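# Stow printed block in drawer and close it

## Task

Place the printed block inside the drawer that stands open, then push that drawer fully closed. Whatever was in the drawer beforehand must still be in it. No cabinet may be shifted much from its spot. The robot must not tip over or finish leaning, or the attempt fails. The result only counts if it stays that way without the robot holding anything in place.

## Robot and tools

ROBOT. A Hello Robot Stretch 3 with one arm. It has a two-wheel base, a lift that rides up a vertical mast, and a telescoping arm that reaches out to the robot's RIGHT side. The arm cannot reach forward, so the gripper moves forward only when the base drives. The base is 0.33 m long and 0.34 m wide. Turns in place pivot about the point halfway between the drive wheels, 0.05 m behind the front edge. With the arm pulled in and the wrist folded, the wrist overhangs the right side by at most 0.06 m and a spin sweeps a 0.28 m radius. A level, unfolded gripper reaches outside that circle.

FRAMES. Base frame: origin on the floor between the drive wheels, x forward, y left, z up. hand_pose is in this frame and marks the spot where the closed fingertips meet. With all wrist joints at zero, that hand frame has x pointing up, y pointing back along the arm toward the mast, and z pointing to the robot's rear. The fingertip pads are round, 0.04 m across, and sit slightly nearer the wrist when the gripper is fully open. The odometry frame is the base frame as it was when the scene began. base_odometry comes from wheel rotation only, so wheel slip shows up as travel. Heading is positive to the left, from -3.142 to 3.142.

TOOL execute_actions. Arguments: "actions", a list holding one action or nothing (empty returns state and images only), and optional "cameras", a list drawn from head_camera, nav_camera, wrist_camera, all. Omitted, null or ["all"] gives every camera; [] gives none; an unknown name rejects the call. One action may contain "base", "joints", or both, plus optional "contact_limits". Its motions start at the same moment and may finish at different times.
- "base" holds exactly one command, relative to where the base last reported itself: {"translate_m": d} drives straight d metres, forward positive, -1 to 1; {"rotate_rad": d} spins in place d radians, left (counter-clockwise seen from above) positive, -3.2 to 3.2. No sideways motion exists.
- "joints" is a dictionary of absolute targets by name: lift_m 0 to 1.1 m (arm height on mast); arm_m 0 to 0.52 m (extension); wrist_yaw_rad -1.345 to 4.42 (0 points the gripper along the arm, positive swings it toward the front, 3.0 folds it over the base); wrist_pitch_rad -1.57 to 0.451 (0 level, negative tips fingertips down); wrist_roll_rad -2.911 to 2.911 (0 has the fingers level, side by side); gripper_m -0.089 to 0.179 (larger is wider; the actual fingertip gap is smaller, by about 0.007 nearly shut and 0.025 fully open, and zero below 0.007); head_pan_rad -3.953 to 1.73 (0 forward, positive left, -1.57 looks along the arm); head_tilt_rad -1.53 to 0.419 (0 level, negative down). Done tolerances: ±0.004 for lift, arm and gripper; ±0.02 for yaw, roll, pan, tilt; ±0.05 for pitch.
- "contact_limits": {"arm_m": effort percent, 1 to 100}. The arm halts with contact_stop when its effort reaches that level (about the negative of it while retracting). Smaller is softer; too small halts at once. It also caps the arm's holding force until the next action. Values above the maximum are clipped.
No action runs past 15 s. A joint or base left out of an action may keep driving toward an earlier target without the status showing it. Bad keys or out-of-range numbers reject the call with no motion. If a result reports a stop, the remaining execute_actions, wait and finished_scene calls in that same reply are skipped.

TOOL wait: {"seconds": 0 to 10}. Commands nothing new; returns state and images.
TOOL zoom_image: {"camera": name, "region": [x0, y0, x1, y1]} in pixels of that camera's latest full image, top-left is (0, 0), at most 504 by 504.
TOOL finished_scene: {"scene": number of the current scene}. Ends it for good after the last command is held; the result says whether the task succeeded and gives the next task. A reply without any tool call ends everything.

RESULTS. The "pictures" line lists cameras in image order. base_status and joint_status: "done" (for the base, wheels turned the commanded amount even if slipping), "off_target" (stopped short and may still push), "contact_stop", "time_out", "torque_fault"; after the last three the old target is dropped and the part holds where it stopped unless slack or switched off. on_its_own covers things not commanded this call; "held at" is the held target, not the position. Arm and lift contact_stop leaves them slack until next commanded; a slack lift may sag under load or keep pressing, and closing fingertips on a surface can push it up. Base, wrist and head never contact-stop. A wrist servo pushed hard for several seconds shuts off for 10 s and goes limp. lidar_m: 12 ranges in metres from the base origin, 30-degree sectors, first straight ahead then counter-clockwise (4th left, 7th behind, 10th right), "-" means nothing; one plane 0.17 m up, range 0.15 to 12 m, blind to glass and the robot, partly blocked by the mast and (with a low lift) robot parts, may miss thin legs. wrist_depth_mm (45 to 1000) and head_depth_mm (280 to 4000, image sent sideways): 7x7 grids of median depth from top left. base_tilt in degrees, forward and right positive, with a fixed offset up to about 4. turned_by_wheels and turned_by_imu: rotation since last result, left positive. motor_effort: percent of max, positive toward higher values, peak in brackets; readings carry fixed and random errors; positive wheel effort drives forward. head_camera and nav_camera move with the head; wrist_camera rides the gripper. The simulation keeps running between calls, holding the last command, and loose objects may occasionally get nudged.

CAUTIONS. Fast base motion (0.30 m/s, 1.9 rad/s) needs lift_m under 0.30, arm_m under 0.03 and wrist_yaw_rad over 2.54; otherwise 0.10 m/s and 0.63 rad/s. Fold or unfold the wrist only with lift_m 0.32 to 0.95, wrist_pitch_rad -0.4 and roll near 0; once folded the lift may go down to 0.25. With yaw below -0.4 keep pitch at -0.5 or lower. To grasp, command gripper_m below the object's width; to let go, open at least 0.02 past the touching value; readings do not confirm a grasp; resend a different value to squeeze again. Pushing with the arm against something rigid with the gripper above roughly 0.45 m can topple the robot, more so with a raised contact limit or a repeated push. Do not drive while gripping, hooking or pushing something fixed, and avoid snagging furniture, especially reversing. If tilted, reverse the last move in small steps, free the gripper, and lower lift_m to about 0.2. Avoid drops, slams, hard impacts and heavy shoving.

Each tool is called after "Emit:" by a JSON object that holds its "fn" and its "kwargs".

## Session

Emit:
{"fn": "execute_actions", "kwargs": {"actions": []}}

Scene clock: 0.00 s.
base_odometry: x=+0.000 y=+0.000 heading=+0.000 (m, m, rad; odometry frame)
turned_by_wheels: +0.000 (rad since the last result)
turned_by_imu: +0.000 (rad since the last result)
base_tilt: forward=+1.1 right=-0.3 (deg)
lidar_m: 2.57 2.20 2.25 1.99 1.59 1.68 2.09 2.09 2.13 1.19 1.19 2.01
head_depth_mm: 1849 2688 2850 2806 2776 2746 2425 / 1852 2654 2997 2953 2987 2990 2414 / 1860 2708 2883 2873 2831 2848 2425 / 1789 2733 2763 2759 2729 2753 2392 / 1719 2640 2685 2661 2639 2672 2400 / 1748 2607 2577 2567 2540 2539 2375 / 1728 2544 2517 2500 2445 2513 2271
base_status: not commanded
joint_positions: lift_m=+0.526 arm_m=+0.001 wrist_yaw_rad=+3.080 wrist_pitch_rad=-0.579 wrist_roll_rad=-0.013 gripper_m=+0.037 head_pan_rad=-0.003 head_tilt_rad=-0.010
joint_status: not commanded
motor_effort: left_wheel=+0 right_wheel=+0 lift_m=+25 arm_m=+0 wrist_yaw_rad=+0 wrist_pitch_rad=+4 wrist_roll_rad=+0 gripper_m=+0 head_pan_rad=+0 head_tilt_rad=+4 (%)
hand_pose: x=-0.0088 y=+0.0549 z=+0.5047 quat_wxyz=(+0.222, +0.679, +0.182, +0.676) (m; base frame)
wrist_depth_mm: - - - - - - - / - - - - - - - / - - - - - - - / 929 929 931 948 923 942 939 / 789 801 810 781 801 779 808 / 696 689 672 683 694 683 683 / 601 614 - 630 602 600 602
pictures: head_camera (sideways: a quarter turn clockwise sets it upright), nav_camera (sideways: a quarter turn counterclockwise sets it upright), wrist_camera
Images, in order (width x height): head_camera 896x504, nav_camera 672x504, wrist_camera 644x364.

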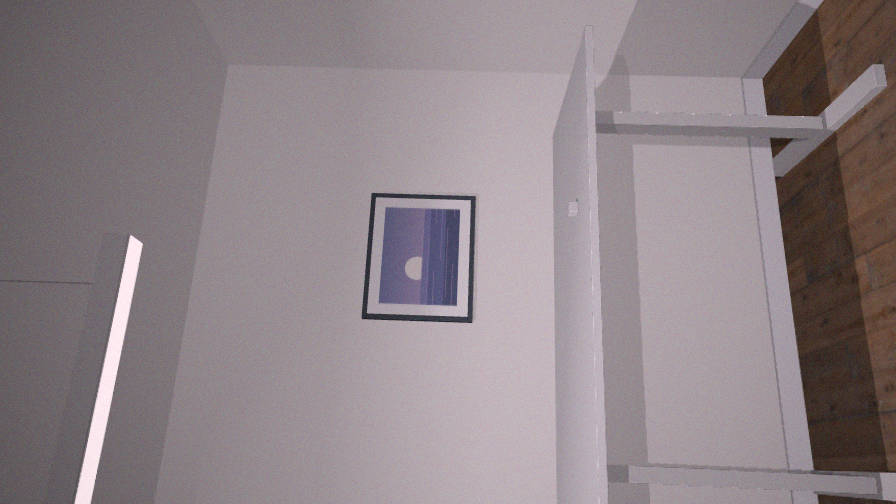

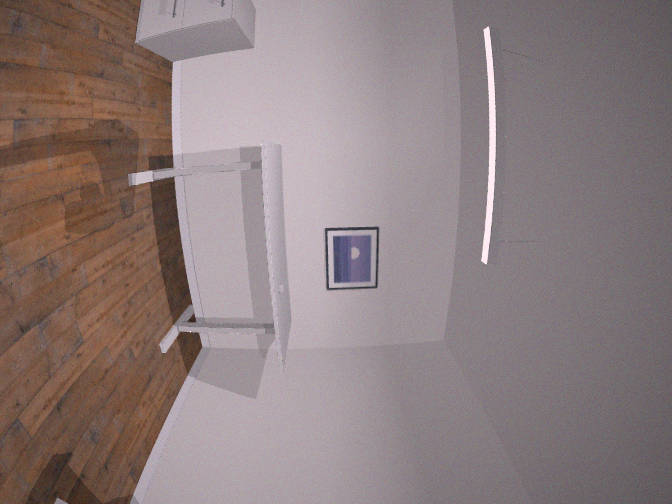

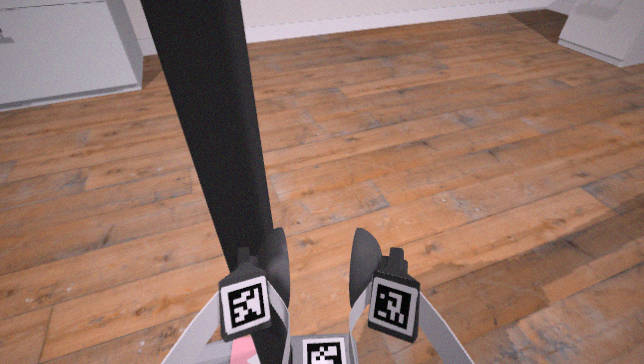

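Small thing on the table ahead. Look around.

Emit:
{"fn": "execute_actions", "kwargs": {"actions": [{"joints":{"head_pan_rad":1.6,"head_tilt_rad":-0.4,"lift_m":0.28}}], "cameras": ["nav_camera"]}}

Emit:
{"fn": "execute_actions", "kwargs": {"actions": [{"joints":{"head_pan_rad":-1.8}}], "cameras": ["nav_camera"]}}

Scene clock: 5.10 s.
base_odometry: x=+0.000 y=+0.000 heading=+0.000 (m, m, rad; odometry frame)
turned_by_wheels: +0.000 (rad since the last result)
turned_by_imu: +0.001 (rad since the last result)
base_tilt: forward=+1.2 right=-0.3 (deg)
lidar_m: 2.57 2.21 2.25 1.99 1.58 1.68 2.10 2.08 2.14 1.19 1.18 2.02
head_depth_mm: 1942 2057 2245 2414 2484 1845 1489 / 1877 2009 2165 2313 2421 1841 1484 / 1843 1938 2075 2233 2348 1828 1474 / 1754 1889 2014 2157 2264 1825 1454 / 1708 1831 1934 2110 2225 1820 1463 / 1690 1774 1883 2033 2130 1809 1455 / 1641 1724 1847 1986 2098 1805 1450
base_status: not commanded
joint_positions: lift_m=+0.281 arm_m=+0.001 wrist_yaw_rad=+3.080 wrist_pitch_rad=-0.579 wrist_roll_rad=-0.013 gripper_m=+0.037 head_pan_rad=+1.593 head_tilt_rad=-0.395
joint_status: all done
motor_effort: left_wheel=+0(0) right_wheel=+0(0) lift_m=+11(24) arm_m=+0(0) wrist_yaw_rad=+0(0) wrist_pitch_rad=+4(4) wrist_roll_rad=+0(0) gripper_m=+0(0) head_pan_rad=+4(43) head_tilt_rad=-3(29) (%)
hand_pose: x=-0.0088 y=+0.0549 z=+0.2591 quat_wxyz=(+0.222, +0.679, +0.182, +0.676) (m; base frame)
wrist_depth_mm: - - - - - - - / 920 897 933 897 920 927 936 / 716 709 - 717 713 716 717 / 587 588 585 583 591 590 592 / 488 510 - 522 493 497 501 / 434 - - - 439 432 429 / - - - - 370 375 379
pictures: nav_camera (sideways: a quarter turn counterclockwise sets it upright)
Images, in order (width x height): nav_camera 672x504.

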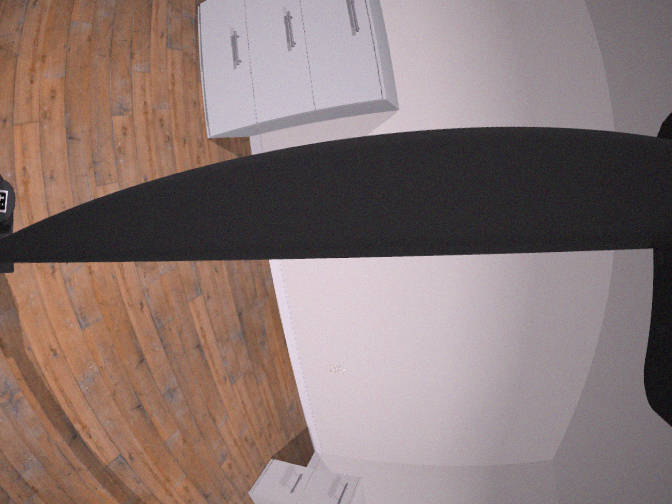

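Scene clock: 7.33 s.
base_odometry: x=+0.000 y=+0.000 heading=+0.000 (m, m, rad; odometry frame)
turned_by_wheels: +0.000 (rad since the last result)
turned_by_imu: +0.001 (rad since the last result)
base_tilt: forward=+1.1 right=-0.4 (deg)
lidar_m: 2.57 2.21 2.24 1.98 1.58 1.68 2.09 2.09 2.14 1.19 1.19 2.01
head_depth_mm: 2128 2279 2459 2646 2522 1875 1491 / 2010 2125 2293 2489 2507 1857 1482 / 1858 1988 2143 2313 2413 1828 1476 / 1768 1886 2029 2150 2293 1834 1464 / 1668 1778 1893 2020 2151 1810 1451 / 1591 1679 1788 1917 2042 1821 1457 / 1517 1591 1692 1809 1937 1800 1452
base_status: not commanded
joint_positions: lift_m=+0.281 arm_m=+0.001 wrist_yaw_rad=+3.080 wrist_pitch_rad=-0.579 wrist_roll_rad=-0.013 gripper_m=+0.037 head_pan_rad=-1.793 head_tilt_rad=-0.395
joint_status: all done
motor_effort: left_wheel=+0(0) right_wheel=+0(1) lift_m=+11(10) arm_m=+0(0) wrist_yaw_rad=+0(0) wrist_pitch_rad=+4(4) wrist_roll_rad=+0(0) gripper_m=+0(1) head_pan_rad=-3(40) head_tilt_rad=-3(3) (%)
hand_pose: x=-0.0088 y=+0.0549 z=+0.2591 quat_wxyz=(+0.222, +0.679, +0.182, +0.676) (m; base frame)
wrist_depth_mm: - - - - - - - / 936 896 884 921 943 914 918 / 707 710 - 708 723 713 718 / 582 584 586 584 579 593 586 / 494 504 - 517 497 503 494 / 441 - - - 439 428 426 / - - - - 368 381 378
pictures: nav_camera (sideways: a quarter turn counterclockwise sets it upright)
Images, in order (width x height): nav_camera 672x504.

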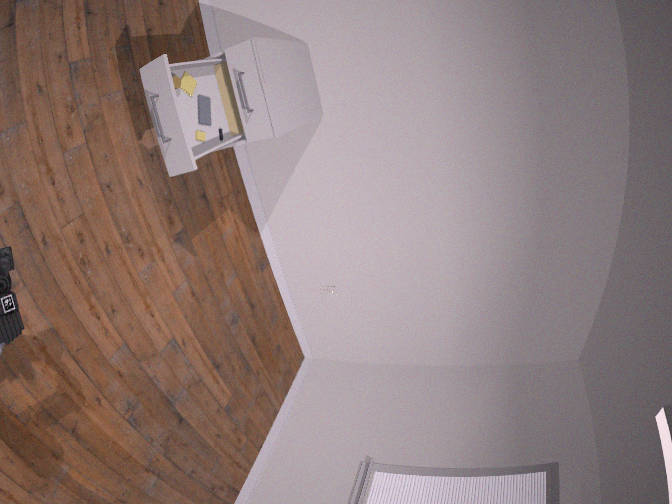

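Emit:
{"fn": "execute_actions", "kwargs": {"actions": [{"base":{"translate_m":1.0},"joints":{"head_pan_rad":0,"head_tilt_rad":-0.5}}], "cameras": []}}

Emit:
{"fn": "execute_actions", "kwargs": {"actions": [{"base":{"translate_m":0.5}}], "cameras": []}}

Emit:
{"fn": "execute_actions", "kwargs": {"actions": [{"base":{"rotate_rad":1.82},"joints":{"head_pan_rad":-1.57}}], "cameras": ["head_camera"]}}

Scene clock: 16.27 s.
base_odometry: x=+1.000 y=+0.000 heading=+0.000 (m, m, rad; odometry frame)
turned_by_wheels: +0.000 (rad since the last result)
turned_by_imu: +0.003 (rad since the last result)
base_tilt: forward=+1.0 right=-0.3 (deg)
lidar_m: 1.75 1.33 1.63 2.30 2.29 2.20 3.05 3.04 1.09 1.16 1.48 1.60
head_depth_mm: 1692 1839 1450 2115 2059 1658 1374 / 1638 1770 1304 2161 2032 1652 1367 / 1563 1713 1290 2068 2133 1646 1355 / 1522 1683 1277 1973 2092 1632 1351 / 1478 1612 1259 1911 2033 1646 1359 / 1451 1556 1231 1844 1984 1630 1338 / 1413 1503 1220 1774 1928 1622 1341
base_status: done
joint_positions: lift_m=+0.281 arm_m=+0.001 wrist_yaw_rad=+3.080 wrist_pitch_rad=-0.579 wrist_roll_rad=-0.013 gripper_m=+0.037 head_pan_rad=-0.007 head_tilt_rad=-0.494
joint_status: all done
motor_effort: left_wheel=+0(11) right_wheel=+0(5) lift_m=+10(10) arm_m=+0(0) wrist_yaw_rad=+0(0) wrist_pitch_rad=+4(4) wrist_roll_rad=+0(0) gripper_m=+0(0) head_pan_rad=+4(42) head_tilt_rad=-3(14) (%)
hand_pose: x=-0.0088 y=+0.0549 z=+0.2591 quat_wxyz=(+0.222, +0.679, +0.182, +0.676) (m; base frame)
wrist_depth_mm: - - - - - - - / 887 904 895 899 928 937 913 / 695 717 - 700 721 711 703 / 593 583 580 583 585 583 579 / 497 518 - 518 495 495 496 / 440 - - - 435 426 431 / - - - - 368 380 384
pictures: none
No camera images: the call's "cameras" was empty. Leave "cameras" out to get every camera's image.

Scene clock: 19.57 s.
base_odometry: x=+1.500 y=+0.000 heading=+0.000 (m, m, rad; odometry frame)
turned_by_wheels: +0.000 (rad since the last result)
turned_by_imu: +0.001 (rad since the last result)
base_tilt: forward=+1.1 right=-0.3 (deg)
lidar_m: 1.28 0.92 0.93 1.52 2.45 2.61 3.53 1.61 1.32 1.33 1.33 1.15
head_depth_mm: 1218 1321 1328 803 1294 1455 1370 / 1167 1273 1306 773 649 1652 1355 / 1121 1234 1289 786 643 1647 1349 / 1091 1204 1250 782 614 1640 1352 / 1059 1159 1211 777 584 1619 1338 / 1034 1134 1176 771 559 1582 1347 / 1017 1096 1138 761 554 1528 1337
base_status: done
joint_positions: lift_m=+0.281 arm_m=+0.001 wrist_yaw_rad=+3.080 wrist_pitch_rad=-0.579 wrist_roll_rad=-0.013 gripper_m=+0.037 head_pan_rad=-0.007 head_tilt_rad=-0.495
joint_status: not commanded
motor_effort: left_wheel=+0(10) right_wheel=+0(4) lift_m=+11(11) arm_m=+0(1) wrist_yaw_rad=+0(0) wrist_pitch_rad=+4(4) wrist_roll_rad=+0(0) gripper_m=+0(0) head_pan_rad=+3(4) head_tilt_rad=-2(4) (%)
hand_pose: x=-0.0088 y=+0.0549 z=+0.2591 quat_wxyz=(+0.222, +0.679, +0.182, +0.676) (m; base frame)
wrist_depth_mm: - - - - - - - / 916 917 916 932 914 921 772 / 715 710 - 709 707 691 715 / 587 591 580 575 584 594 590 / 493 506 - 519 499 493 497 / 436 - - - 439 430 425 / - - - - 369 377 382
pictures: none
No camera images: the call's "cameras" was empty. Leave "cameras" out to get every camera's image.

Scene clock: 21.97 s.
base_odometry: x=+1.500 y=+0.000 heading=+1.820 (m, m, rad; odometry frame)
turned_by_wheels: +1.820 (rad since the last result)
turned_by_imu: +1.777 (rad since the last result)
base_tilt: forward=+1.2 right=-0.4 (deg)
lidar_m: 1.75 2.49 2.61 3.49 1.33 1.41 1.33 1.36 1.15 1.27 0.92 1.52
head_depth_mm: 1061 1173 1232 807 603 1650 1379 / 1058 1156 1222 803 598 1634 1366 / 1053 1158 1207 795 595 1629 1363 / 1065 1147 1205 784 591 1625 1351 / 1059 1138 1192 780 587 1590 1353 / 1052 1135 1187 774 583 1579 1342 / 1041 1128 1182 768 577 1571 1333
base_status: done
joint_positions: lift_m=+0.281 arm_m=+0.001 wrist_yaw_rad=+3.080 wrist_pitch_rad=-0.579 wrist_roll_rad=-0.013 gripper_m=+0.037 head_pan_rad=-1.563 head_tilt_rad=-0.495
joint_status: all done
motor_effort: left_wheel=-4(12) right_wheel=+2(9) lift_m=+11(10) arm_m=+0(0) wrist_yaw_rad=+0(1) wrist_pitch_rad=+4(4) wrist_roll_rad=+0(0) gripper_m=+0(0) head_pan_rad=-3(42) head_tilt_rad=-3(2) (%)
hand_pose: x=-0.0088 y=+0.0549 z=+0.2591 quat_wxyz=(+0.222, +0.679, +0.182, +0.676) (m; base frame)
wrist_depth_mm: - - - - - - - / 918 911 924 904 935 923 950 / 707 708 - 721 718 715 729 / 594 579 576 579 579 588 593 / 488 506 - 524 491 494 499 / 438 - - - 435 429 430 / - - - - 371 380 377
pictures: head_camera (sideways: a quarter turn clockwise sets it upright)
Images, in order (width x height): head_camera 896x504.

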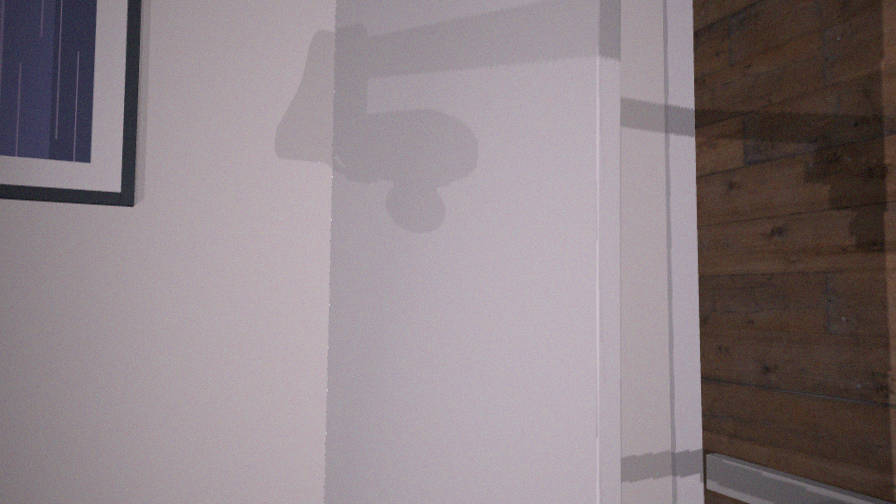

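Emit:
{"fn": "execute_actions", "kwargs": {"actions": [{"base":{"translate_m":-0.35},"joints":{"lift_m":0.94,"wrist_pitch_rad":-0.4}}], "cameras": []}}

Emit:
{"fn": "execute_actions", "kwargs": {"actions": [{"joints":{"wrist_yaw_rad":0.0,"gripper_m":0.15}}], "cameras": []}}

Emit:
{"fn": "execute_actions", "kwargs": {"actions": [{"joints":{"lift_m":1.05}}]}}

Scene clock: 31.27 s.
base_odometry: x=+1.586 y=-0.339 heading=+1.820 (m, m, rad; odometry frame)
turned_by_wheels: +0.000 (rad since the last result)
turned_by_imu: +0.002 (rad since the last result)
base_tilt: forward=+1.1 right=-0.3 (deg)
lidar_m: 1.85 2.85 3.05 3.46 1.27 1.05 0.98 1.00 0.96 1.30 1.13 1.13
head_depth_mm: 1111 1197 1257 810 630 1177 - / 1082 1188 1251 802 625 1676 - / 1073 1178 1232 794 620 1650 - / 1065 1169 1225 743 613 1644 1433 / 1063 1161 1232 780 612 1630 1439 / 1062 1154 1215 773 608 1608 1410 / 1072 1154 1203 769 603 1604 1341
base_status: done
joint_positions: lift_m=+0.939 arm_m=+0.001 wrist_yaw_rad=+3.080 wrist_pitch_rad=-0.419 wrist_roll_rad=-0.013 gripper_m=+0.037 head_pan_rad=-1.563 head_tilt_rad=-0.495
joint_status: all done
motor_effort: left_wheel=-3(14) right_wheel=+2(5) lift_m=+38(40) arm_m=+0(0) wrist_yaw_rad=+0(0) wrist_pitch_rad=+6(6) wrist_roll_rad=+0(0) gripper_m=+1(0) head_pan_rad=-4(3) head_tilt_rad=-3(4) (%)
hand_pose: x=-0.0074 y=+0.0778 z=+0.9518 quat_wxyz=(+0.168, +0.691, +0.127, +0.691) (m; base frame)
wrist_depth_mm: - - - - - - - / - - - - - - - / - - - - - - - / - - - - - - - / - - - - - - - / - - - - - - - / - - - - - - -
pictures: none
No camera images: the call's "cameras" was empty. Leave "cameras" out to get every camera's image.

Scene clock: 33.80 s.
base_odometry: x=+1.586 y=-0.339 heading=+1.820 (m, m, rad; odometry frame)
turned_by_wheels: +0.000 (rad since the last result)
turned_by_imu: +0.001 (rad since the last result)
base_tilt: forward=+1.1 right=-0.4 (deg)
lidar_m: 1.85 2.85 3.04 3.48 1.27 1.05 0.99 1.01 0.96 1.31 1.13 1.13
head_depth_mm: 1104 1197 1256 810 626 1184 - / 1077 1190 1248 801 625 1678 - / 1072 1175 1241 795 620 1661 - / 1068 1174 1235 742 615 1654 - / 1060 1163 1214 779 611 1628 1351 / 1057 1159 1213 774 606 1615 1354 / 1066 1156 1205 766 602 1613 1345
base_status: not commanded
joint_positions: lift_m=+0.939 arm_m=+0.001 wrist_yaw_rad=+0.003 wrist_pitch_rad=-0.419 wrist_roll_rad=-0.013 gripper_m=+0.150 head_pan_rad=-1.563 head_tilt_rad=-0.495
joint_status: all done
motor_effort: left_wheel=-3(4) right_wheel=+2(2) lift_m=+38(38) arm_m=+0(1) wrist_yaw_rad=-3(2) wrist_pitch_rad=+6(6) wrist_roll_rad=+0(0) gripper_m=+0(83) head_pan_rad=-4(4) head_tilt_rad=-3(3) (%)
hand_pose: x=-0.0208 y=-0.3704 z=+0.9518 quat_wxyz=(+0.697, +0.149, -0.687, -0.145) (m; base frame)
wrist_depth_mm: 861 855 877 885 914 920 904 / 450 451 456 417 461 460 476 / 299 297 302 303 305 304 309 / - - - - - 749 938 / - - - - - - - / - - - - - - - / - - - - - - 970
pictures: none
No camera images: the call's "cameras" was empty. Leave "cameras" out to get every camera's image.

Scene clock: 35.63 s.
base_odometry: x=+1.586 y=-0.339 heading=+1.820 (m, m, rad; odometry frame)
turned_by_wheels: +0.000 (rad since the last result)
turned_by_imu: +0.000 (rad since the last result)
base_tilt: forward=+1.2 right=-0.4 (deg)
lidar_m: 1.85 2.84 3.05 3.47 1.27 1.05 0.98 1.01 0.96 1.30 1.13 1.13
head_depth_mm: 1106 1194 1262 - - - - / 1080 1189 1248 - - - - / 1073 1178 1232 - - - - / 1067 1182 1232 883 567 - 1354 / 1061 1173 1226 782 612 1582 1346 / 1059 1159 1222 773 622 1622 1340 / 1073 1152 1205 767 603 1603 1337
base_status: not commanded
joint_positions: lift_m=+1.049 arm_m=+0.001 wrist_yaw_rad=+0.003 wrist_pitch_rad=-0.418 wrist_roll_rad=-0.013 gripper_m=+0.150 head_pan_rad=-1.563 head_tilt_rad=-0.495
joint_status: all done
motor_effort: left_wheel=-4(3) right_wheel=+2(2) lift_m=+38(38) arm_m=+1(0) wrist_yaw_rad=-3(3) wrist_pitch_rad=+6(6) wrist_roll_rad=+0(0) gripper_m=+0(0) head_pan_rad=-4(4) head_tilt_rad=-3(2) (%)
hand_pose: x=-0.0208 y=-0.3704 z=+1.0619 quat_wxyz=(+0.697, +0.149, -0.687, -0.145) (m; base frame)
wrist_depth_mm: 882 900 902 906 941 943 937 / 847 860 834 873 862 - - / 561 574 571 572 572 584 576 / 423 426 421 423 432 429 435 / 338 339 338 341 347 357 361 / 903 - - - - - - / - - - - - - 943
pictures: head_camera (sideways: a quarter turn clockwise sets it upright), nav_camera (sideways: a quarter turn counterclockwise sets it upright), wrist_camera
Images, in order (width x height): head_camera 896x504, nav_camera 672x504, wrist_camera 644x364.

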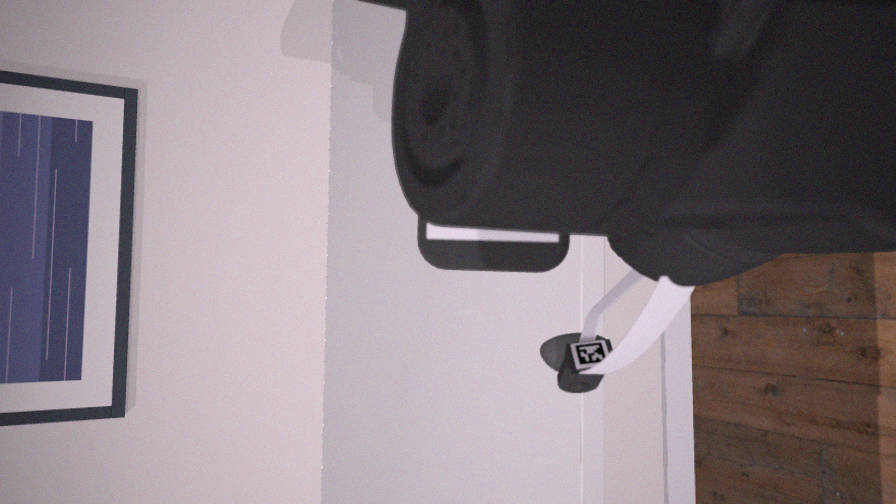

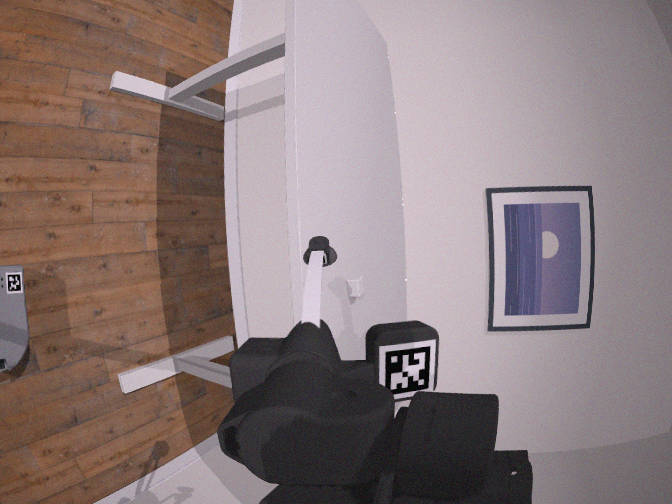

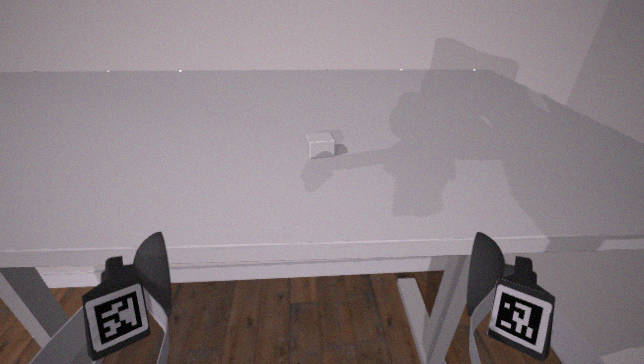

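Emit:
{"fn": "execute_actions", "kwargs": {"actions": [{"joints":{"lift_m":0.98,"arm_m":0.22}}], "cameras": ["wrist_camera","head_camera"]}}

Scene clock: 39.80 s.
base_odometry: x=+1.586 y=-0.339 heading=+1.820 (m, m, rad; odometry frame)
turned_by_wheels: +0.000 (rad since the last result)
turned_by_imu: +0.001 (rad since the last result)
base_tilt: forward=+1.1 right=-0.3 (deg)
lidar_m: 1.85 2.84 3.05 3.47 1.27 1.05 0.98 1.00 0.96 1.30 1.13 1.13
head_depth_mm: 1112 1198 1270 - 657 1173 1273 / 1078 1185 1261 - 1617 1676 1366 / 1077 1182 1250 - 1607 1656 1354 / 1071 1174 1225 783 641 1648 1353 / 1064 1158 1215 822 611 1631 1347 / 1057 1159 1206 773 608 1620 1355 / 1069 1152 1210 764 604 1598 1353
base_status: not commanded
joint_positions: lift_m=+0.981 arm_m=+0.220 wrist_yaw_rad=+0.002 wrist_pitch_rad=-0.418 wrist_roll_rad=-0.013 gripper_m=+0.150 head_pan_rad=-1.563 head_tilt_rad=-0.495
joint_status: all done
motor_effort: left_wheel=-3(4) right_wheel=+2(2) lift_m=+11(36) arm_m=+2(4) wrist_yaw_rad=-2(2) wrist_pitch_rad=+6(6) wrist_roll_rad=+0(0) gripper_m=+0(0) head_pan_rad=-4(3) head_tilt_rad=-3(3) (%)
hand_pose: x=-0.0211 y=-0.5891 z=+0.9933 quat_wxyz=(+0.696, +0.149, -0.687, -0.145) (m; base frame)
wrist_depth_mm: 693 721 716 724 734 748 767 / 606 602 603 616 608 617 797 / 398 396 401 401 406 406 407 / 296 299 296 271 298 301 301 / 237 237 238 239 240 241 241 / 197 - 198 199 199 - 200 / - 164 169 170 171 166 171
pictures: head_camera (sideways: a quarter turn clockwise sets it upright), wrist_camera
Images, in order (width x height): head_camera 896x504, wrist_camera 644x364.

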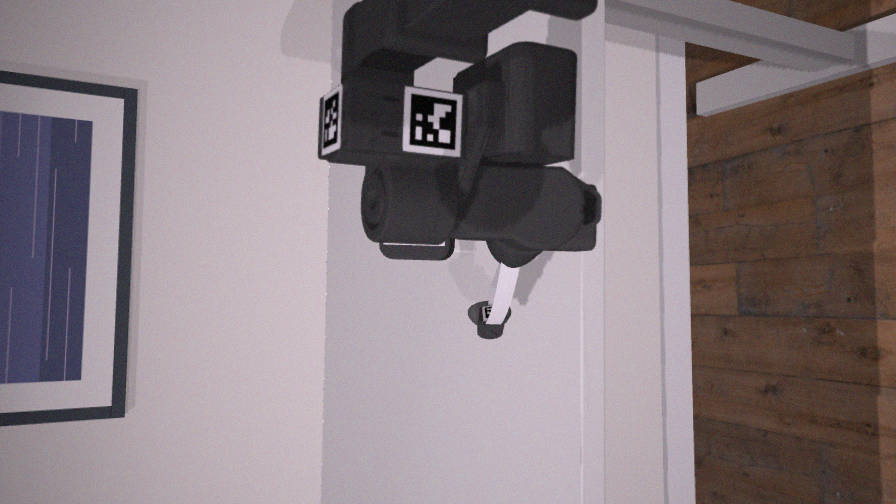

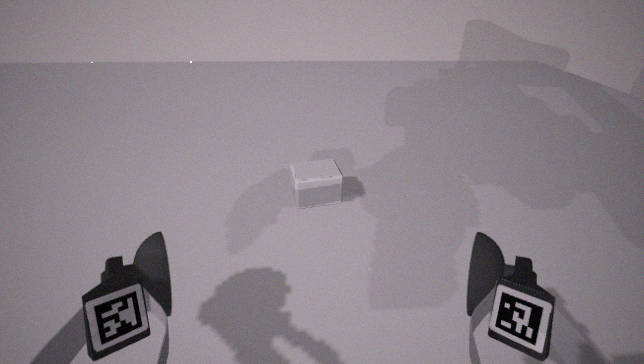

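Emit:
{"fn": "execute_actions", "kwargs": {"actions": [{"joints":{"lift_m":0.968,"arm_m":0.31}}], "cameras": ["wrist_camera"]}}

Scene clock: 43.30 s.
base_odometry: x=+1.586 y=-0.339 heading=+1.820 (m, m, rad; odometry frame)
turned_by_wheels: +0.000 (rad since the last result)
turned_by_imu: +0.001 (rad since the last result)
base_tilt: forward=+1.1 right=-0.4 (deg)
lidar_m: 1.85 2.84 3.07 3.49 1.27 1.05 0.99 1.01 0.96 1.31 1.13 1.13
head_depth_mm: 1110 1195 1269 - 642 1183 1268 / 1080 1181 1265 741 626 1656 1367 / 1075 1176 1248 - 619 1657 1348 / 1067 1172 1243 784 616 1643 1355 / 1053 1164 1217 821 612 1614 1341 / 1062 1161 1212 776 606 1616 1346 / 1071 1142 1208 765 604 1585 1340
base_status: not commanded
joint_positions: lift_m=+0.969 arm_m=+0.310 wrist_yaw_rad=+0.002 wrist_pitch_rad=-0.418 wrist_roll_rad=-0.013 gripper_m=+0.150 head_pan_rad=-1.563 head_tilt_rad=-0.495
joint_status: all done
motor_effort: left_wheel=-3(4) right_wheel=+2(2) lift_m=+11(10) arm_m=+2(3) wrist_yaw_rad=-2(2) wrist_pitch_rad=+5(6) wrist_roll_rad=+0(0) gripper_m=+1(1) head_pan_rad=-3(4) head_tilt_rad=-3(3) (%)
hand_pose: x=-0.0211 y=-0.6791 z=+0.9813 quat_wxyz=(+0.696, +0.149, -0.687, -0.145) (m; base frame)
wrist_depth_mm: 618 638 642 658 664 664 678 / 556 551 550 563 569 582 652 / 369 370 375 375 371 373 377 / 274 272 276 277 277 281 281 / 219 219 220 181 221 222 223 / 182 - 183 177 184 - 184 / - 151 156 157 157 153 158
pictures: wrist_camera
Images, in order (width x height): wrist_camera 644x364.

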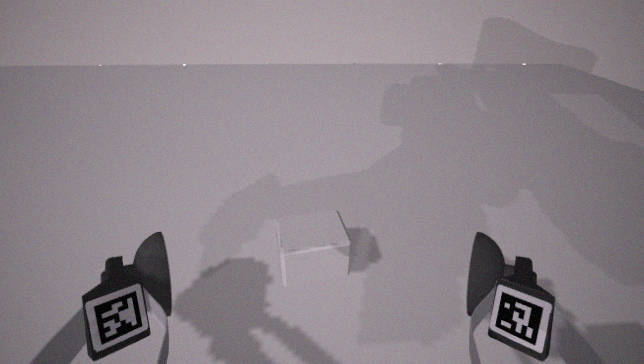

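Emit:
{"fn": "execute_actions", "kwargs": {"actions": [{"joints":{"lift_m":0.955,"arm_m":0.335}}], "cameras": []}}

Emit:
{"fn": "execute_actions", "kwargs": {"actions": [{"joints":{"gripper_m":0.0}}], "cameras": []}}

Emit:
{"fn": "execute_actions", "kwargs": {"actions": [{"joints":{"lift_m":1.02,"arm_m":0}}], "cameras": ["wrist_camera"]}}

Scene clock: 47.43 s.
base_odometry: x=+1.586 y=-0.339 heading=+1.820 (m, m, rad; odometry frame)
turned_by_wheels: +0.000 (rad since the last result)
turned_by_imu: +0.001 (rad since the last result)
base_tilt: forward=+1.1 right=-0.3 (deg)
lidar_m: 1.85 2.84 3.04 3.48 1.27 1.05 0.98 1.00 0.96 1.30 1.13 1.13
head_depth_mm: 1106 1196 1265 - 656 1180 1282 / 1079 1191 1266 723 625 1667 1365 / 1073 1179 1251 - 617 1664 1364 / 1063 1175 1233 785 616 1645 1343 / 1061 1163 1214 796 610 1632 1353 / 1061 1159 1210 771 608 1610 1352 / 1064 1148 1203 769 602 1604 1346
base_status: not commanded
joint_positions: lift_m=+0.956 arm_m=+0.335 wrist_yaw_rad=+0.002 wrist_pitch_rad=-0.411 wrist_roll_rad=-0.013 gripper_m=+0.150 head_pan_rad=-1.563 head_tilt_rad=-0.495
joint_status: all done
motor_effort: left_wheel=-3(4) right_wheel=+3(3) lift_m=+9(12) arm_m=+4(0) wrist_yaw_rad=-2(2) wrist_pitch_rad=+3(6) wrist_roll_rad=+0(0) gripper_m=+0(0) head_pan_rad=-3(3) head_tilt_rad=-3(2) (%)
hand_pose: x=-0.0211 y=-0.7048 z=+0.9701 quat_wxyz=(+0.697, +0.146, -0.687, -0.143) (m; base frame)
wrist_depth_mm: 597 609 621 627 643 658 665 / 530 528 530 534 538 543 557 / 347 343 348 349 351 352 354 / 256 257 256 257 258 261 262 / 203 205 206 170 207 207 208 / 169 - 170 149 171 - 171 / - 141 145 146 146 141 146
pictures: none
No camera images: the call's "cameras" was empty. Leave "cameras" out to get every camera's image.

Scene clock: 49.43 s.
base_odometry: x=+1.586 y=-0.339 heading=+1.820 (m, m, rad; odometry frame)
turned_by_wheels: +0.000 (rad since the last result)
turned_by_imu: +0.001 (rad since the last result)
base_tilt: forward=+1.2 right=-0.3 (deg)
lidar_m: 1.85 2.84 3.05 3.48 1.27 1.05 0.98 1.01 0.96 1.30 1.13 1.13
head_depth_mm: 1111 1199 1270 - 657 1183 1275 / 1086 1194 1261 722 624 1662 1366 / 1072 1180 1248 - 621 1649 1361 / 1070 1181 1228 786 612 1645 1350 / 1061 1171 1225 778 611 1632 1349 / 1062 1157 1217 771 608 1616 1340 / 1071 1147 1202 764 603 1596 1332
base_status: not commanded
joint_positions: lift_m=+0.956 arm_m=+0.335 wrist_yaw_rad=+0.002 wrist_pitch_rad=-0.396 wrist_roll_rad=-0.013 gripper_m=+0.001 head_pan_rad=-1.563 head_tilt_rad=-0.495
joint_status: all done
motor_effort: left_wheel=-3(3) right_wheel=+1(2) lift_m=+9(9) arm_m=+2(3) wrist_yaw_rad=-1(2) wrist_pitch_rad=-1(3) wrist_roll_rad=+0(0) gripper_m=-14(88) head_pan_rad=-4(4) head_tilt_rad=-2(3) (%)
hand_pose: x=-0.0211 y=-0.7069 z=+0.9735 quat_wxyz=(+0.698, +0.141, -0.688, -0.138) (m; base frame)
wrist_depth_mm: 590 603 621 624 637 657 662 / 566 573 578 578 588 594 689 / 362 360 364 369 369 371 375 / 265 268 267 268 268 271 274 / 209 209 211 211 212 213 214 / 173 173 180 147 181 175 175 / 147 148 144 148 145 149 149
pictures: none
No camera images: the call's "cameras" was empty. Leave "cameras" out to get every camera's image.

Scene clock: 53.10 s.
base_odometry: x=+1.586 y=-0.339 heading=+1.820 (m, m, rad; odometry frame)
turned_by_wheels: +0.000 (rad since the last result)
turned_by_imu: +0.001 (rad since the last result)
base_tilt: forward=+1.2 right=-0.3 (deg)
lidar_m: 1.86 2.84 3.02 3.48 1.27 1.05 0.99 1.00 0.96 1.30 1.13 1.13
head_depth_mm: 1104 1200 1250 855 - - - / 1084 1194 1248 799 - - - / 1077 1179 1236 818 - - - / 1069 1174 1231 789 - - 1320 / 1060 1166 1220 780 611 1624 1344 / 1059 1164 1219 775 609 1618 1337 / 1072 1154 1204 766 606 1598 1346
base_status: not commanded
joint_positions: lift_m=+1.019 arm_m=+0.001 wrist_yaw_rad=+0.002 wrist_pitch_rad=-0.414 wrist_roll_rad=-0.013 gripper_m=+0.001 head_pan_rad=-1.563 head_tilt_rad=-0.495
joint_status: all done
joint sent to its limit — the command would take arm_m past its lower limit, so that joint was sent only as far as its limit.
motor_effort: left_wheel=-3(3) right_wheel=+1(1) lift_m=+38(38) arm_m=-2(4) wrist_yaw_rad=-1(2) wrist_pitch_rad=+4(4) wrist_roll_rad=+0(0) gripper_m=-14(14) head_pan_rad=-4(3) head_tilt_rad=-3(2) (%)
hand_pose: x=-0.0211 y=-0.3712 z=+1.0328 quat_wxyz=(+0.697, +0.147, -0.687, -0.144) (m; base frame)
wrist_depth_mm: 880 900 906 930 942 971 947 / 762 754 777 762 776 801 - / 498 502 496 512 507 503 523 / 372 373 373 374 380 380 381 / 312 316 323 313 326 332 904 / - - - 146 - - - / - - - - - - -
pictures: wrist_camera
Images, in order (width x height): wrist_camera 644x364.

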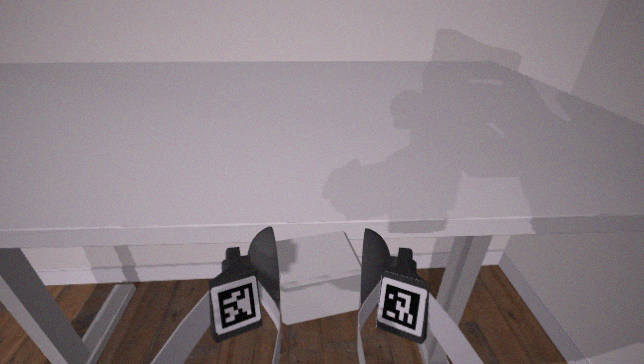

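Emit:
{"fn": "execute_actions", "kwargs": {"actions": [{"base":{"translate_m":0.12}}], "cameras": []}}

Emit:
{"fn": "execute_actions", "kwargs": {"actions": [{"base":{"rotate_rad":-1.53}}], "cameras": []}}

Emit:
{"fn": "execute_actions", "kwargs": {"actions": [{"base":{"translate_m":-1.0},"joints":{"lift_m":0.6,"head_tilt_rad":-0.9}}]}}

Scene clock: 58.73 s.
base_odometry: x=+1.557 y=-0.223 heading=+1.820 (m, m, rad; odometry frame)
turned_by_wheels: +0.000 (rad since the last result)
turned_by_imu: +0.001 (rad since the last result)
base_tilt: forward=+1.2 right=-0.4 (deg)
lidar_m: 1.79 2.72 2.89 3.49 1.28 1.17 1.11 1.12 1.01 1.29 1.05 1.71
head_depth_mm: 1079 1184 1242 852 - - - / 1078 1181 1234 802 - - - / 1065 1162 1226 813 - - - / 1058 1162 1223 786 - - 1325 / 1057 1155 1217 775 610 1617 1346 / 1066 1153 1200 774 606 1604 1345 / 1059 1140 1196 767 604 1588 1337
base_status: done
joint_positions: lift_m=+1.019 arm_m=+0.001 wrist_yaw_rad=+0.002 wrist_pitch_rad=-0.414 wrist_roll_rad=-0.013 gripper_m=+0.001 head_pan_rad=-1.563 head_tilt_rad=-0.495
joint_status: not commanded
motor_effort: left_wheel=-3(4) right_wheel=+2(6) lift_m=+38(38) arm_m=-1(2) wrist_yaw_rad=-1(1) wrist_pitch_rad=+4(4) wrist_roll_rad=+0(0) gripper_m=-14(14) head_pan_rad=-4(4) head_tilt_rad=-2(4) (%)
hand_pose: x=-0.0211 y=-0.3712 z=+1.0328 quat_wxyz=(+0.697, +0.147, -0.687, -0.144) (m; base frame)
wrist_depth_mm: 885 874 903 915 909 924 951 / 766 774 762 761 797 771 - / 493 495 499 503 505 520 514 / 371 368 372 373 378 378 382 / 308 308 313 309 324 326 330 / 850 - - 146 - - - / - - - - - - -
pictures: none
No camera images: the call's "cameras" was empty. Leave "cameras" out to get every camera's image.

Scene clock: 62.13 s.
base_odometry: x=+1.557 y=-0.223 heading=+0.290 (m, m, rad; odometry frame)
turned_by_wheels: -1.530 (rad since the last result)
turned_by_imu: -1.496 (rad since the last result)
base_tilt: forward=+1.1 right=-0.3 (deg)
lidar_m: 1.29 1.05 1.74 2.67 2.75 3.03 3.49 1.20 1.16 1.11 1.14 1.01
head_depth_mm: 913 992 1081 1163 - - - / 916 991 1072 1178 - - - / 917 991 1072 1167 - - - / 908 987 1074 1176 - - 1317 / 915 990 1071 1164 1291 1454 1355 / 915 983 1067 1170 1288 1448 1344 / 913 986 1065 1168 1281 1435 1334
base_status: done
joint_positions: lift_m=+1.019 arm_m=+0.001 wrist_yaw_rad=+0.002 wrist_pitch_rad=-0.414 wrist_roll_rad=-0.013 gripper_m=+0.001 head_pan_rad=-1.563 head_tilt_rad=-0.495
joint_status: not commanded
motor_effort: left_wheel=+4(9) right_wheel=-3(6) lift_m=+38(38) arm_m=-1(2) wrist_yaw_rad=-2(1) wrist_pitch_rad=+4(4) wrist_roll_rad=+0(0) gripper_m=-14(14) head_pan_rad=-4(3) head_tilt_rad=-3(3) (%)
hand_pose: x=-0.0211 y=-0.3712 z=+1.0328 quat_wxyz=(+0.697, +0.147, -0.687, -0.144) (m; base frame)
wrist_depth_mm: 736 728 744 749 765 760 752 / 786 798 796 807 808 822 807 / 868 879 874 867 876 913 875 / 957 970 956 - - - - / - - - - - - - / - - - 146 - - - / - - - - - - -
pictures: none
No camera images: the call's "cameras" was empty. Leave "cameras" out to get every camera's image.

Scene clock: 73.20 s.
base_odometry: x=+0.598 y=-0.509 heading=+0.290 (m, m, rad; odometry frame)
turned_by_wheels: +0.000 (rad since the last result)
turned_by_imu: +0.003 (rad since the last result)
base_tilt: forward=+1.1 right=-0.3 (deg)
lidar_m: 2.28 1.93 2.26 2.64 2.38 2.60 2.49 1.65 0.55 0.54 1.17 1.56
head_depth_mm: 998 1149 1027 854 949 893 810 / 993 1147 1023 849 954 881 - / 994 1153 1048 872 960 905 - / 995 1153 1347 1580 1439 1287 - / 995 1143 1350 1601 1454 1268 1128 / 998 1146 1348 1598 1436 1268 1119 / 994 1143 1352 1589 1435 1250 1119
base_status: done
joint_positions: lift_m=+0.601 arm_m=+0.001 wrist_yaw_rad=+0.002 wrist_pitch_rad=-0.415 wrist_roll_rad=-0.013 gripper_m=+0.001 head_pan_rad=-1.563 head_tilt_rad=-0.889
joint_status: all done
motor_effort: left_wheel=+5(5) right_wheel=-3(6) lift_m=+10(35) arm_m=-2(2) wrist_yaw_rad=-2(1) wrist_pitch_rad=+4(4) wrist_roll_rad=+0(0) gripper_m=-14(14) head_pan_rad=-3(3) head_tilt_rad=-6(35) (%)
hand_pose: x=-0.0211 y=-0.3711 z=+0.6141 quat_wxyz=(+0.697, +0.147, -0.687, -0.144) (m; base frame)
wrist_depth_mm: 770 757 760 767 760 742 772 / 833 831 829 816 347 348 355 / 877 908 915 895 297 295 295 / - - - - 323 319 321 / - - - 454 414 432 430 / 877 880 901 146 433 420 422 / 745 738 719 736 345 357 350
pictures: head_camera (sideways: a quarter turn clockwise sets it upright), nav_camera (sideways: a quarter turn counterclockwise sets it upright), wrist_camera
Images, in order (width x height): head_camera 896x504, nav_camera 672x504, wrist_camera 644x364.

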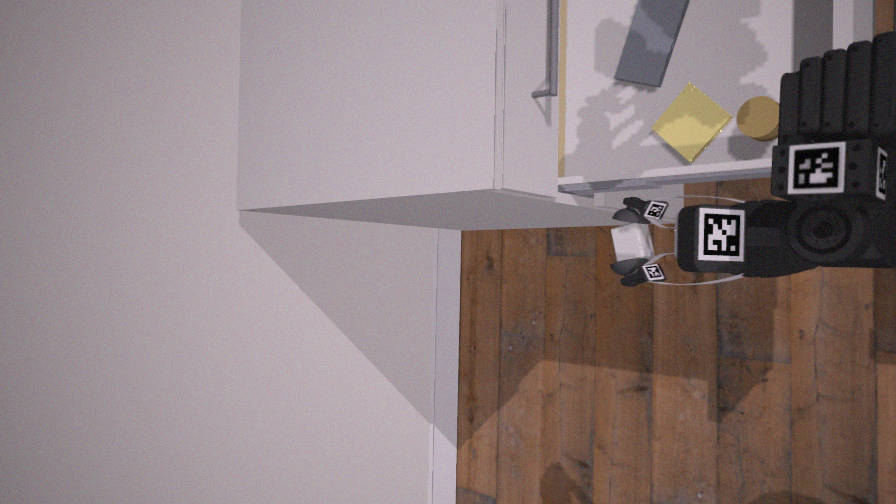

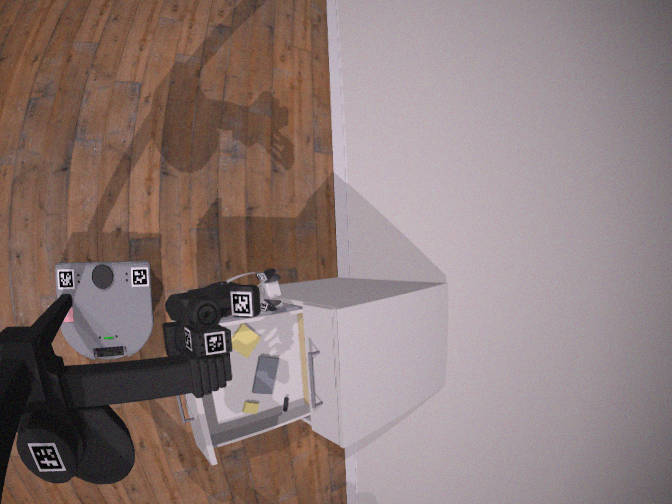

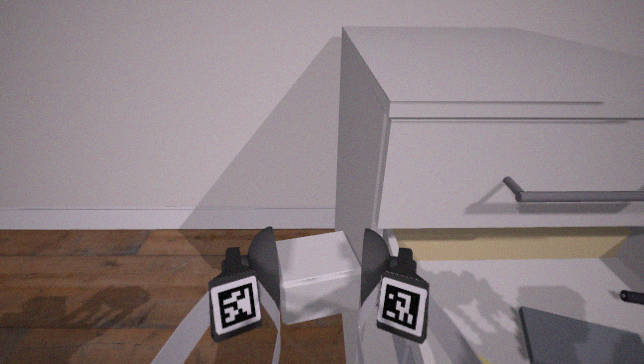

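Emit:
{"fn": "execute_actions", "kwargs": {"actions": [{"base":{"translate_m":-0.11},"joints":{"lift_m":0.68,"wrist_pitch_rad":-1.2,"arm_m":0.18,"head_tilt_rad":-1.1}}]}}

Scene clock: 77.73 s.
base_odometry: x=+0.493 y=-0.540 heading=+0.290 (m, m, rad; odometry frame)
turned_by_wheels: +0.000 (rad since the last result)
turned_by_imu: +0.001 (rad since the last result)
base_tilt: forward=+1.0 right=-0.3 (deg)
lidar_m: 2.40 2.03 2.35 2.63 2.24 2.49 2.38 1.66 0.56 0.53 1.17 1.57
head_depth_mm: 1043 936 829 976 926 - - / 1045 932 830 - 921 1160 - / 1054 925 827 - 917 868 - / 1050 943 835 1378 931 1188 - / 1102 1318 1567 1452 1316 1190 1103 / 1100 1326 1572 1459 1311 1188 1093 / 1098 1330 1563 1447 1306 1183 1090
base_status: done
joint_positions: lift_m=+0.679 arm_m=+0.180 wrist_yaw_rad=+0.002 wrist_pitch_rad=-1.201 wrist_roll_rad=-0.013 gripper_m=+0.001 head_pan_rad=-1.563 head_tilt_rad=-1.087
joint_status: all done
motor_effort: left_wheel=+4(5) right_wheel=-3(6) lift_m=+38(38) arm_m=+3(5) wrist_yaw_rad=-1(2) wrist_pitch_rad=+0(4) wrist_roll_rad=+0(0) gripper_m=-14(14) head_pan_rad=-3(3) head_tilt_rad=-7(30) (%)
hand_pose: x=-0.0215 y=-0.3949 z=+0.5704 quat_wxyz=(+0.588, +0.403, -0.579, -0.397) (m; base frame)
wrist_depth_mm: 811 829 811 192 194 194 195 / 773 796 780 249 250 227 227 / 757 776 760 361 363 367 355 / 732 734 738 347 349 343 349 / 704 713 705 296 333 333 335 / 679 673 693 147 327 330 326 / 660 653 662 310 313 316 316
pictures: head_camera (sideways: a quarter turn clockwise sets it upright), nav_camera (sideways: a quarter turn counterclockwise sets it upright), wrist_camera
Images, in order (width x height): head_camera 896x504, nav_camera 672x504, wrist_camera 644x364.

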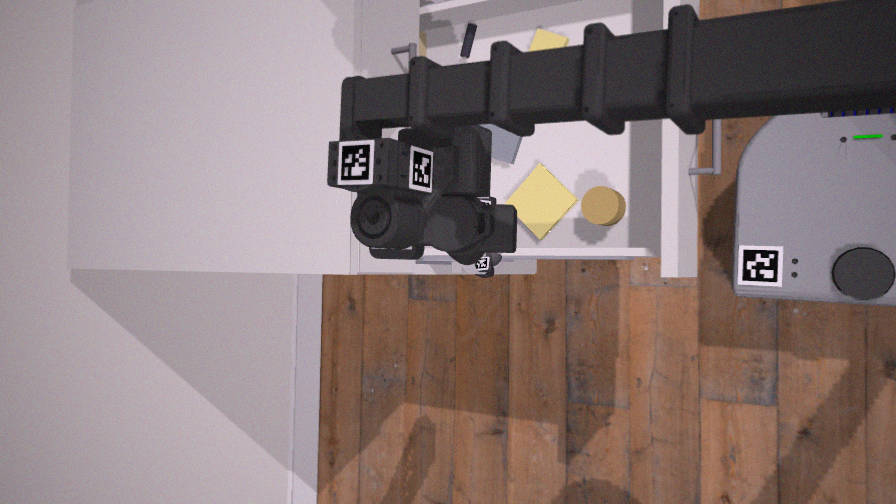

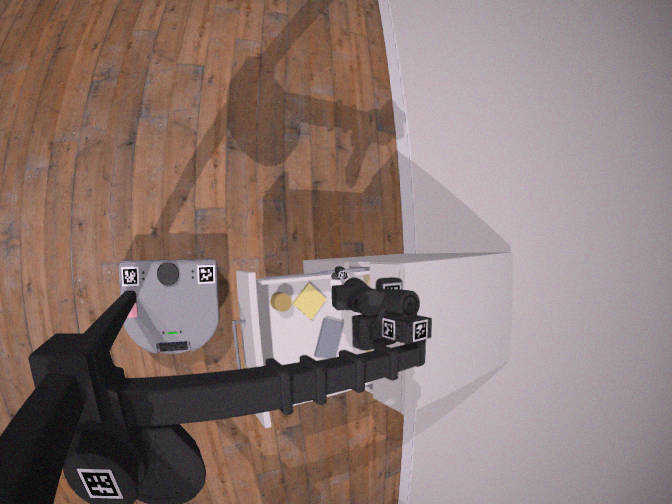

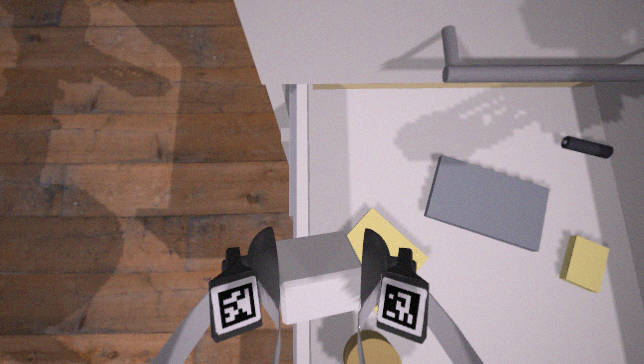

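Emit:
{"fn": "execute_actions", "kwargs": {"actions": [{"base":{"translate_m":-0.17},"joints":{"arm_m":0.105}}], "cameras": []}}

Emit:
{"fn": "execute_actions", "kwargs": {"actions": [{"joints":{"lift_m":0.55}}]}}

Scene clock: 82.60 s.
base_odometry: x=+0.330 y=-0.589 heading=+0.290 (m, m, rad; odometry frame)
turned_by_wheels: +0.000 (rad since the last result)
turned_by_imu: +0.001 (rad since the last result)
base_tilt: forward=+1.1 right=-0.3 (deg)
lidar_m: 2.18 2.20 2.59 2.19 2.22 2.32 2.21 1.66 0.56 0.54 0.55 1.57
head_depth_mm: 1099 1318 1566 1485 1342 - - / 1055 949 830 914 - 1169 - / 1055 926 827 911 888 866 - / 1048 921 820 957 893 866 - / 1046 918 819 993 912 1152 1100 / 1081 1228 837 1411 1272 1163 1096 / 1108 1334 1570 1446 1310 1180 1100
base_status: done
joint_positions: lift_m=+0.679 arm_m=+0.105 wrist_yaw_rad=+0.002 wrist_pitch_rad=-1.201 wrist_roll_rad=-0.013 gripper_m=+0.001 head_pan_rad=-1.563 head_tilt_rad=-1.087
joint_status: all done
motor_effort: left_wheel=+4(5) right_wheel=-3(7) lift_m=+38(38) arm_m=-2(0) wrist_yaw_rad=-1(1) wrist_pitch_rad=+0(0) wrist_roll_rad=+0(0) gripper_m=-14(14) head_pan_rad=-4(4) head_tilt_rad=-8(7) (%)
hand_pose: x=-0.0215 y=-0.3203 z=+0.5703 quat_wxyz=(+0.587, +0.403, -0.579, -0.397) (m; base frame)
wrist_depth_mm: 816 345 383 383 388 353 828 / 782 372 379 373 374 766 796 / 756 358 361 352 367 748 762 / 728 341 343 345 345 348 743 / 700 327 334 335 337 331 715 / 673 305 294 146 326 327 682 / 657 282 311 312 313 309 678
pictures: none
No camera images: the call's "cameras" was empty. Leave "cameras" out to get every camera's image.

Scene clock: 84.60 s.
base_odometry: x=+0.330 y=-0.589 heading=+0.290 (m, m, rad; odometry frame)
turned_by_wheels: +0.000 (rad since the last result)
turned_by_imu: +0.001 (rad since the last result)
base_tilt: forward=+1.1 right=-0.4 (deg)
lidar_m: 2.19 2.20 2.58 2.20 2.22 2.32 2.22 1.67 0.57 0.54 0.55 1.58
head_depth_mm: 1102 1326 1579 1474 1337 1202 1111 / 1059 949 827 1013 1330 - - / 1052 926 824 988 - 867 - / 1046 923 824 976 919 868 - / 1042 924 817 992 906 1150 1093 / 1078 1230 834 1408 1268 1160 1099 / 1109 1331 1566 1454 1310 1182 1098
base_status: not commanded
joint_positions: lift_m=+0.551 arm_m=+0.105 wrist_yaw_rad=+0.002 wrist_pitch_rad=-1.202 wrist_roll_rad=-0.013 gripper_m=+0.001 head_pan_rad=-1.563 head_tilt_rad=-1.087
joint_status: all done
motor_effort: left_wheel=+4(4) right_wheel=-3(3) lift_m=+11(37) arm_m=-1(1) wrist_yaw_rad=-2(1) wrist_pitch_rad=+1(1) wrist_roll_rad=+0(1) gripper_m=-13(13) head_pan_rad=-4(3) head_tilt_rad=-8(8) (%)
hand_pose: x=-0.0215 y=-0.3202 z=+0.4417 quat_wxyz=(+0.587, +0.403, -0.579, -0.397) (m; base frame)
wrist_depth_mm: 219 244 245 235 247 245 197 / 220 235 233 226 229 238 188 / 213 217 225 226 225 227 189 / 213 209 217 220 219 218 189 / 209 211 211 211 214 213 191 / 171 172 205 146 206 204 189 / 193 194 196 197 196 198 191
pictures: head_camera (sideways: a quarter turn clockwise sets it upright), nav_camera (sideways: a quarter turn counterclockwise sets it upright), wrist_camera
Images, in order (width x height): head_camera 896x504, nav_camera 672x504, wrist_camera 644x364.

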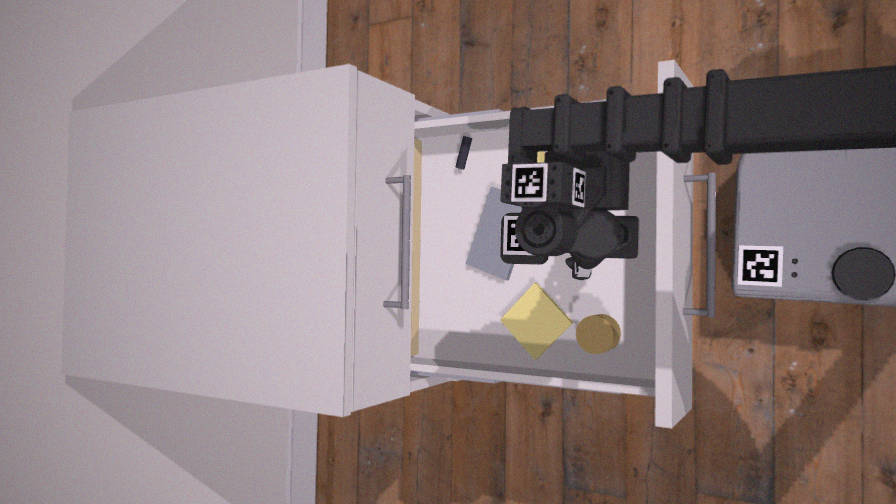

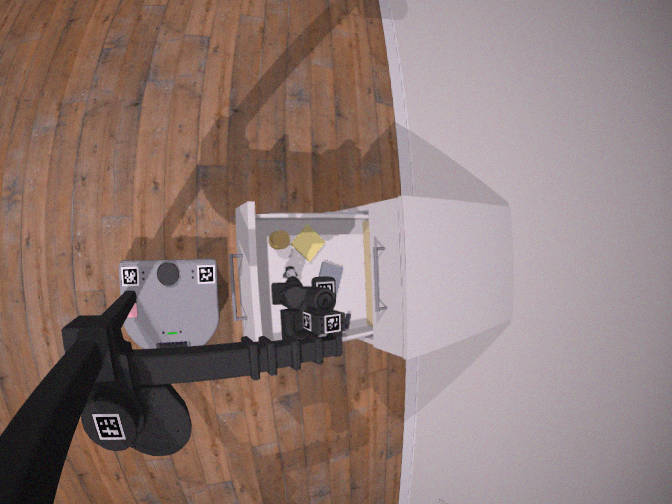

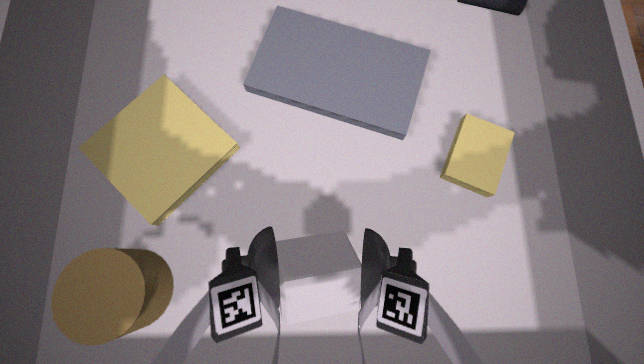

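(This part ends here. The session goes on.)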